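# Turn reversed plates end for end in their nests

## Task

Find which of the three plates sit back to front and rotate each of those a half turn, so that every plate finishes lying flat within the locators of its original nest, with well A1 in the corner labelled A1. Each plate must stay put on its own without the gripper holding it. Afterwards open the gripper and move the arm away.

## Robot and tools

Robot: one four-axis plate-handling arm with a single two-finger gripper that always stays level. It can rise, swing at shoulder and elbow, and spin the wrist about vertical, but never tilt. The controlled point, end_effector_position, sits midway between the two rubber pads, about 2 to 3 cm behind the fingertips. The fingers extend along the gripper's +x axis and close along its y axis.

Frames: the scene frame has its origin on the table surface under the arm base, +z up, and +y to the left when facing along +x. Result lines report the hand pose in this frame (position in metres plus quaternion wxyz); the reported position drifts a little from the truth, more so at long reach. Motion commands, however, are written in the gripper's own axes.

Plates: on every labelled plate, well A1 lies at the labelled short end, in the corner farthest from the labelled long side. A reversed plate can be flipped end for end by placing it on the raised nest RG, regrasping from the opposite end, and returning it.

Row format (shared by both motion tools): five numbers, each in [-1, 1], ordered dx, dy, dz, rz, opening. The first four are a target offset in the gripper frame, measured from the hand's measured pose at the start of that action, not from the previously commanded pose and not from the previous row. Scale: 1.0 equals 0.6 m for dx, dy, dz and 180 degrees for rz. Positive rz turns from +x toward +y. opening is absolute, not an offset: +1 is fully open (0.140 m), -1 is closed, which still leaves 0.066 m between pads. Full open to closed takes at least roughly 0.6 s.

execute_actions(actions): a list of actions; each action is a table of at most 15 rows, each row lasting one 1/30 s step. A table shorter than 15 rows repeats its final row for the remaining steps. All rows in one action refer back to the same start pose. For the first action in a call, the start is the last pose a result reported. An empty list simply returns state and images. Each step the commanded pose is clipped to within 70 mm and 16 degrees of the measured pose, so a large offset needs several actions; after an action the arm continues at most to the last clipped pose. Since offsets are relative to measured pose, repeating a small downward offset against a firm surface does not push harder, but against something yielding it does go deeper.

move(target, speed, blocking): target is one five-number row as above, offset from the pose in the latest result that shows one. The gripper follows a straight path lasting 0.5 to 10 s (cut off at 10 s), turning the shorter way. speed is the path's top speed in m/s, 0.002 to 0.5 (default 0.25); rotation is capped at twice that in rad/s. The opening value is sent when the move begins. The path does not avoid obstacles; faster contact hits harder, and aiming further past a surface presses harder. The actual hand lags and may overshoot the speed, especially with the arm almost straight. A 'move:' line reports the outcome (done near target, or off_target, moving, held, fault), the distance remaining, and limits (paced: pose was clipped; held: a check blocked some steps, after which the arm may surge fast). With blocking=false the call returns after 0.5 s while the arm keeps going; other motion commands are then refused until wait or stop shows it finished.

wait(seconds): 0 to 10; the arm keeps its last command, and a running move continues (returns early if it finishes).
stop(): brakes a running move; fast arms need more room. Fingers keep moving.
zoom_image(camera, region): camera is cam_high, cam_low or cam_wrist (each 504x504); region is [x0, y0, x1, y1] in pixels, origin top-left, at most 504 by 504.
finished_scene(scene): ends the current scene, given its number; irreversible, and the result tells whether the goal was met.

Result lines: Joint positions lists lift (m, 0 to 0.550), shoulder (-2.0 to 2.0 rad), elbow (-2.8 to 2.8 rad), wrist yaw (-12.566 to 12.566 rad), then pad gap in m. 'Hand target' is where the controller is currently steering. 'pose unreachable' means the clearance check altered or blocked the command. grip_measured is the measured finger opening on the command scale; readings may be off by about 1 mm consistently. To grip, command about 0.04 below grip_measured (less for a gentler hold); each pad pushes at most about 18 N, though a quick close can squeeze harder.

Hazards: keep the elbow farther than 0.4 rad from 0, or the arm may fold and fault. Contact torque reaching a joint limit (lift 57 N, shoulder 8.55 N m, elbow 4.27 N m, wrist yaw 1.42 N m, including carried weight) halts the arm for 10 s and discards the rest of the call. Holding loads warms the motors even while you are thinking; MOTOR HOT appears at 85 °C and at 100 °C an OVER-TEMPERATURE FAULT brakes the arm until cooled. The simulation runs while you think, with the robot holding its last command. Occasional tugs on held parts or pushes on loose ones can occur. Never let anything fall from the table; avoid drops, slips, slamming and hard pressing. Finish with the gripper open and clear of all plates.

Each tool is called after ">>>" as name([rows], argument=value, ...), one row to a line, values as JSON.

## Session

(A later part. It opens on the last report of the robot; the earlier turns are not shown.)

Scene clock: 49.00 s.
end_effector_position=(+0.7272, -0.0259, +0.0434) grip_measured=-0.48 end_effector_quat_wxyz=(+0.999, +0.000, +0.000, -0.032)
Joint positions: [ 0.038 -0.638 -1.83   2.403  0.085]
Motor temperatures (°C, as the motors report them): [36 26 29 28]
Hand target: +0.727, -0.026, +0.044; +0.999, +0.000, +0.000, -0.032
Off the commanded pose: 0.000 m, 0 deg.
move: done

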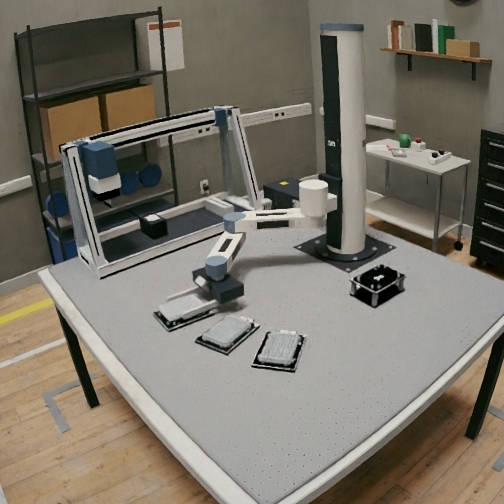

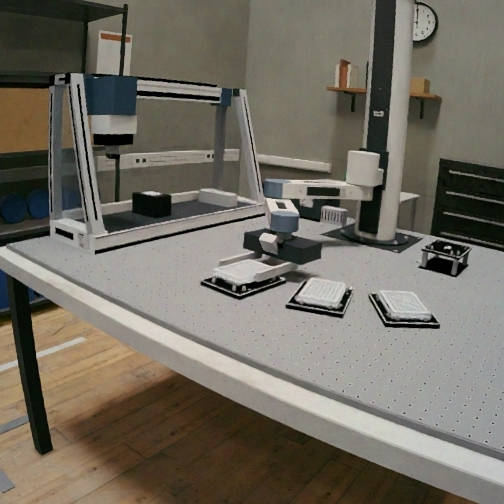

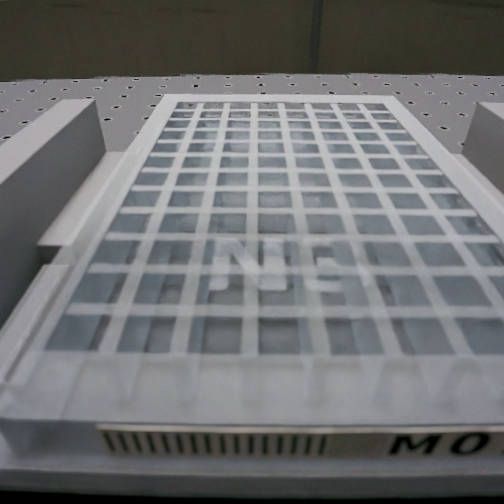

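>>> move(target=[0, -0.0004, -0.0216, 0, -0.53], speed=0.015)

>>> move(target=[0, 0, 0, 0, 0])

>>> move(target=[0, 0, 0.06, 0, 0], speed=0.15)

>>> move(target=[-0.42, 0.17, 0.3, 0.11, 1], speed=0.4)

Scene clock: 50.27 s.
end_effector_position=(+0.7271, -0.0261, +0.0304) grip_measured=-0.48 end_effector_quat_wxyz=(+0.999, +0.000, +0.000, -0.032)
Joint positions: [ 0.025 -0.638 -1.83   2.403  0.085]
Motor temperatures (°C, as the motors report them): [36 26 29 28]
Hand target: +0.727, -0.026, +0.030; +0.999, +0.000, +0.000, -0.032
Off the commanded pose: 0.000 m, 0 deg.
move: done

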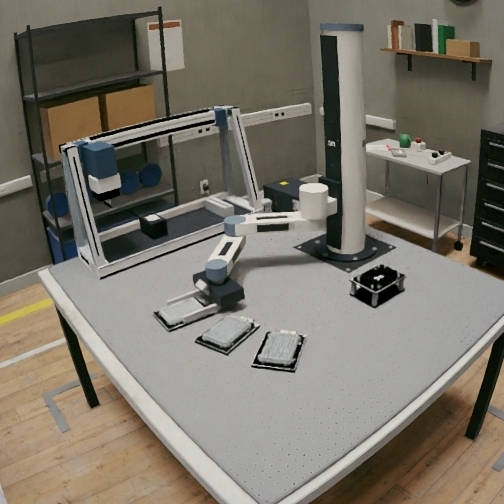

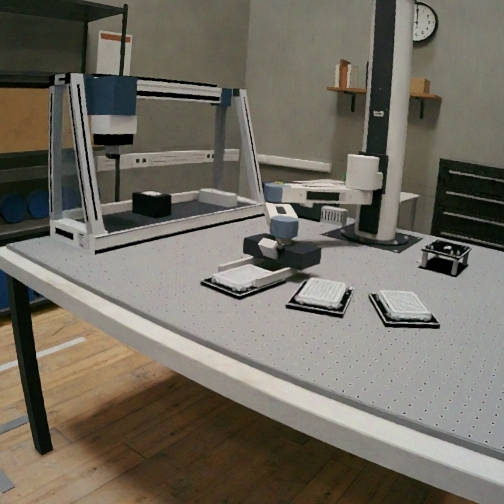

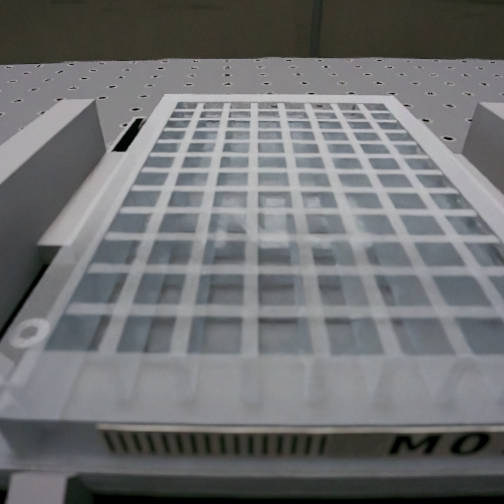

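Scene clock: 50.77 s.
end_effector_position=(+0.7271, -0.0261, +0.0304) grip_measured=+0.00 end_effector_quat_wxyz=(+0.999, +0.000, +0.000, -0.032)
Joint positions: [ 0.025 -0.638 -1.83   2.403  0.103]
Motor temperatures (°C, as the motors report them): [36 26 29 28]
Hand target: +0.727, -0.026, +0.030; +0.999, +0.000, +0.000, -0.032
Off the commanded pose: 0.000 m, 0 deg.
move: done

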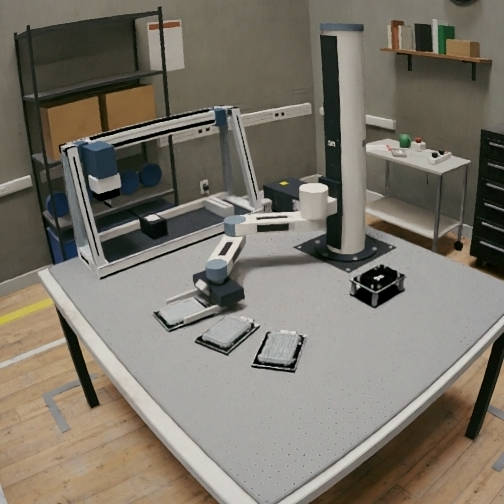

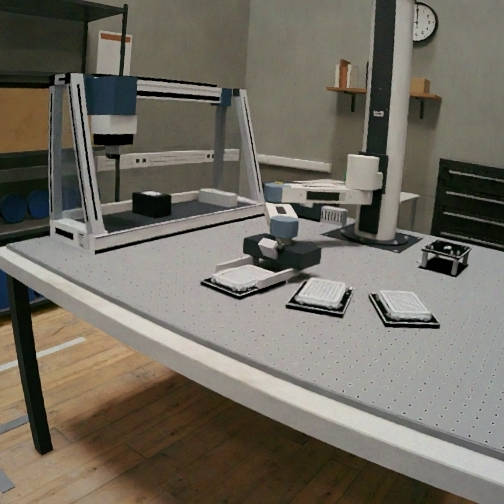

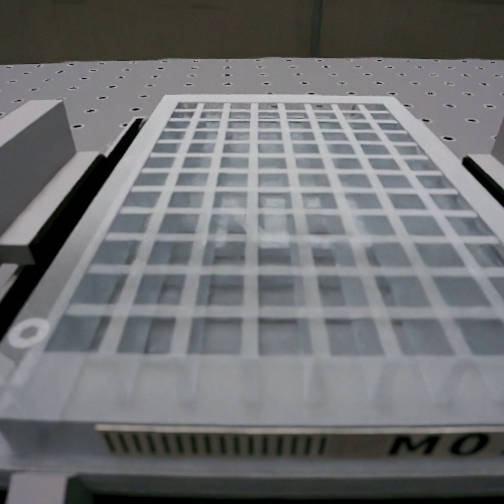

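Scene clock: 51.47 s.
end_effector_position=(+0.7271, -0.0261, +0.0665) grip_measured=+0.00 end_effector_quat_wxyz=(+0.999, +0.000, +0.000, -0.032)
Joint positions: [ 0.061 -0.638 -1.83   2.403  0.103]
Motor temperatures (°C, as the motors report them): [36 26 29 28]
Hand target: +0.727, -0.026, +0.066; +0.999, +0.000, +0.000, -0.032
Off the commanded pose: 0.000 m, 0 deg.
move: done

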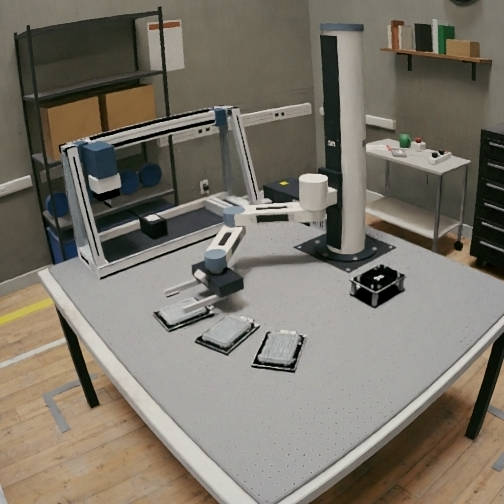

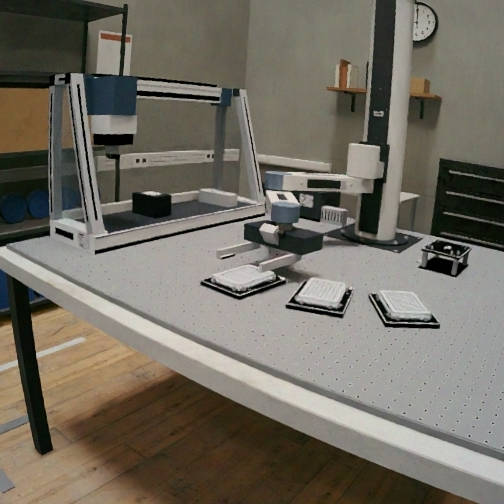

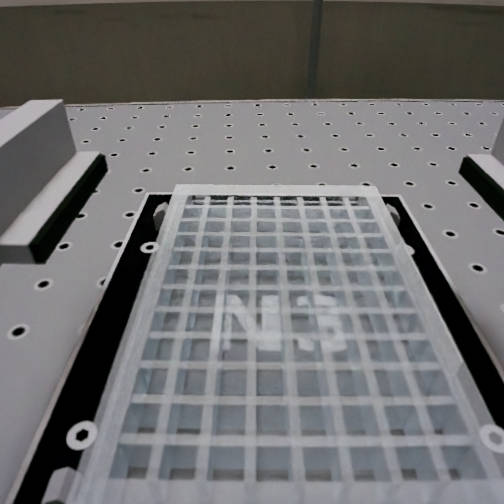

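Scene clock: 52.77 s.
end_effector_position=(+0.4822, +0.0921, +0.2466) grip_measured=+1.00 end_effector_quat_wxyz=(+0.990, +0.000, +0.000, +0.140)
Joint positions: [ 0.242 -0.715 -0.694  1.691  0.14 ]
Motor temperatures (°C, as the motors report them): [36 26 29 28]
Hand target: +0.482, +0.092, +0.246; +0.990, +0.000, +0.000, +0.140
Off the commanded pose: 0.000 m, 0 deg.
move: done

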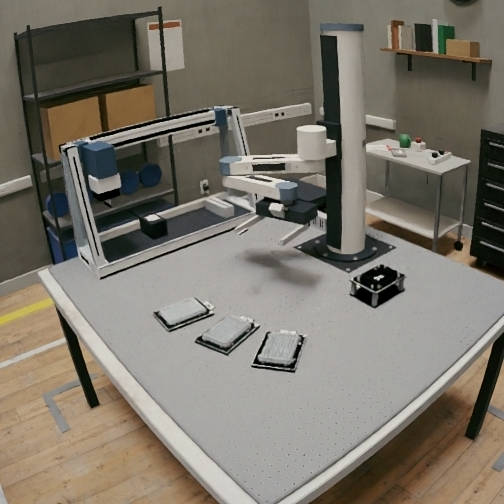

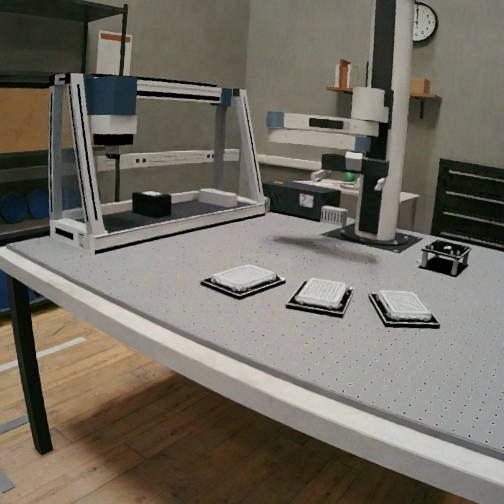

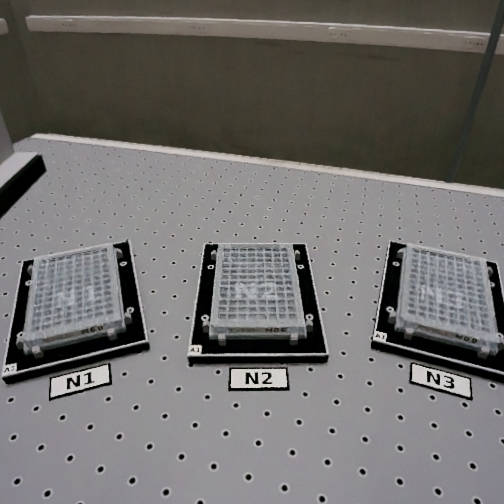

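>>> finished_scene(scene=2)

The scene is finished: the task was done.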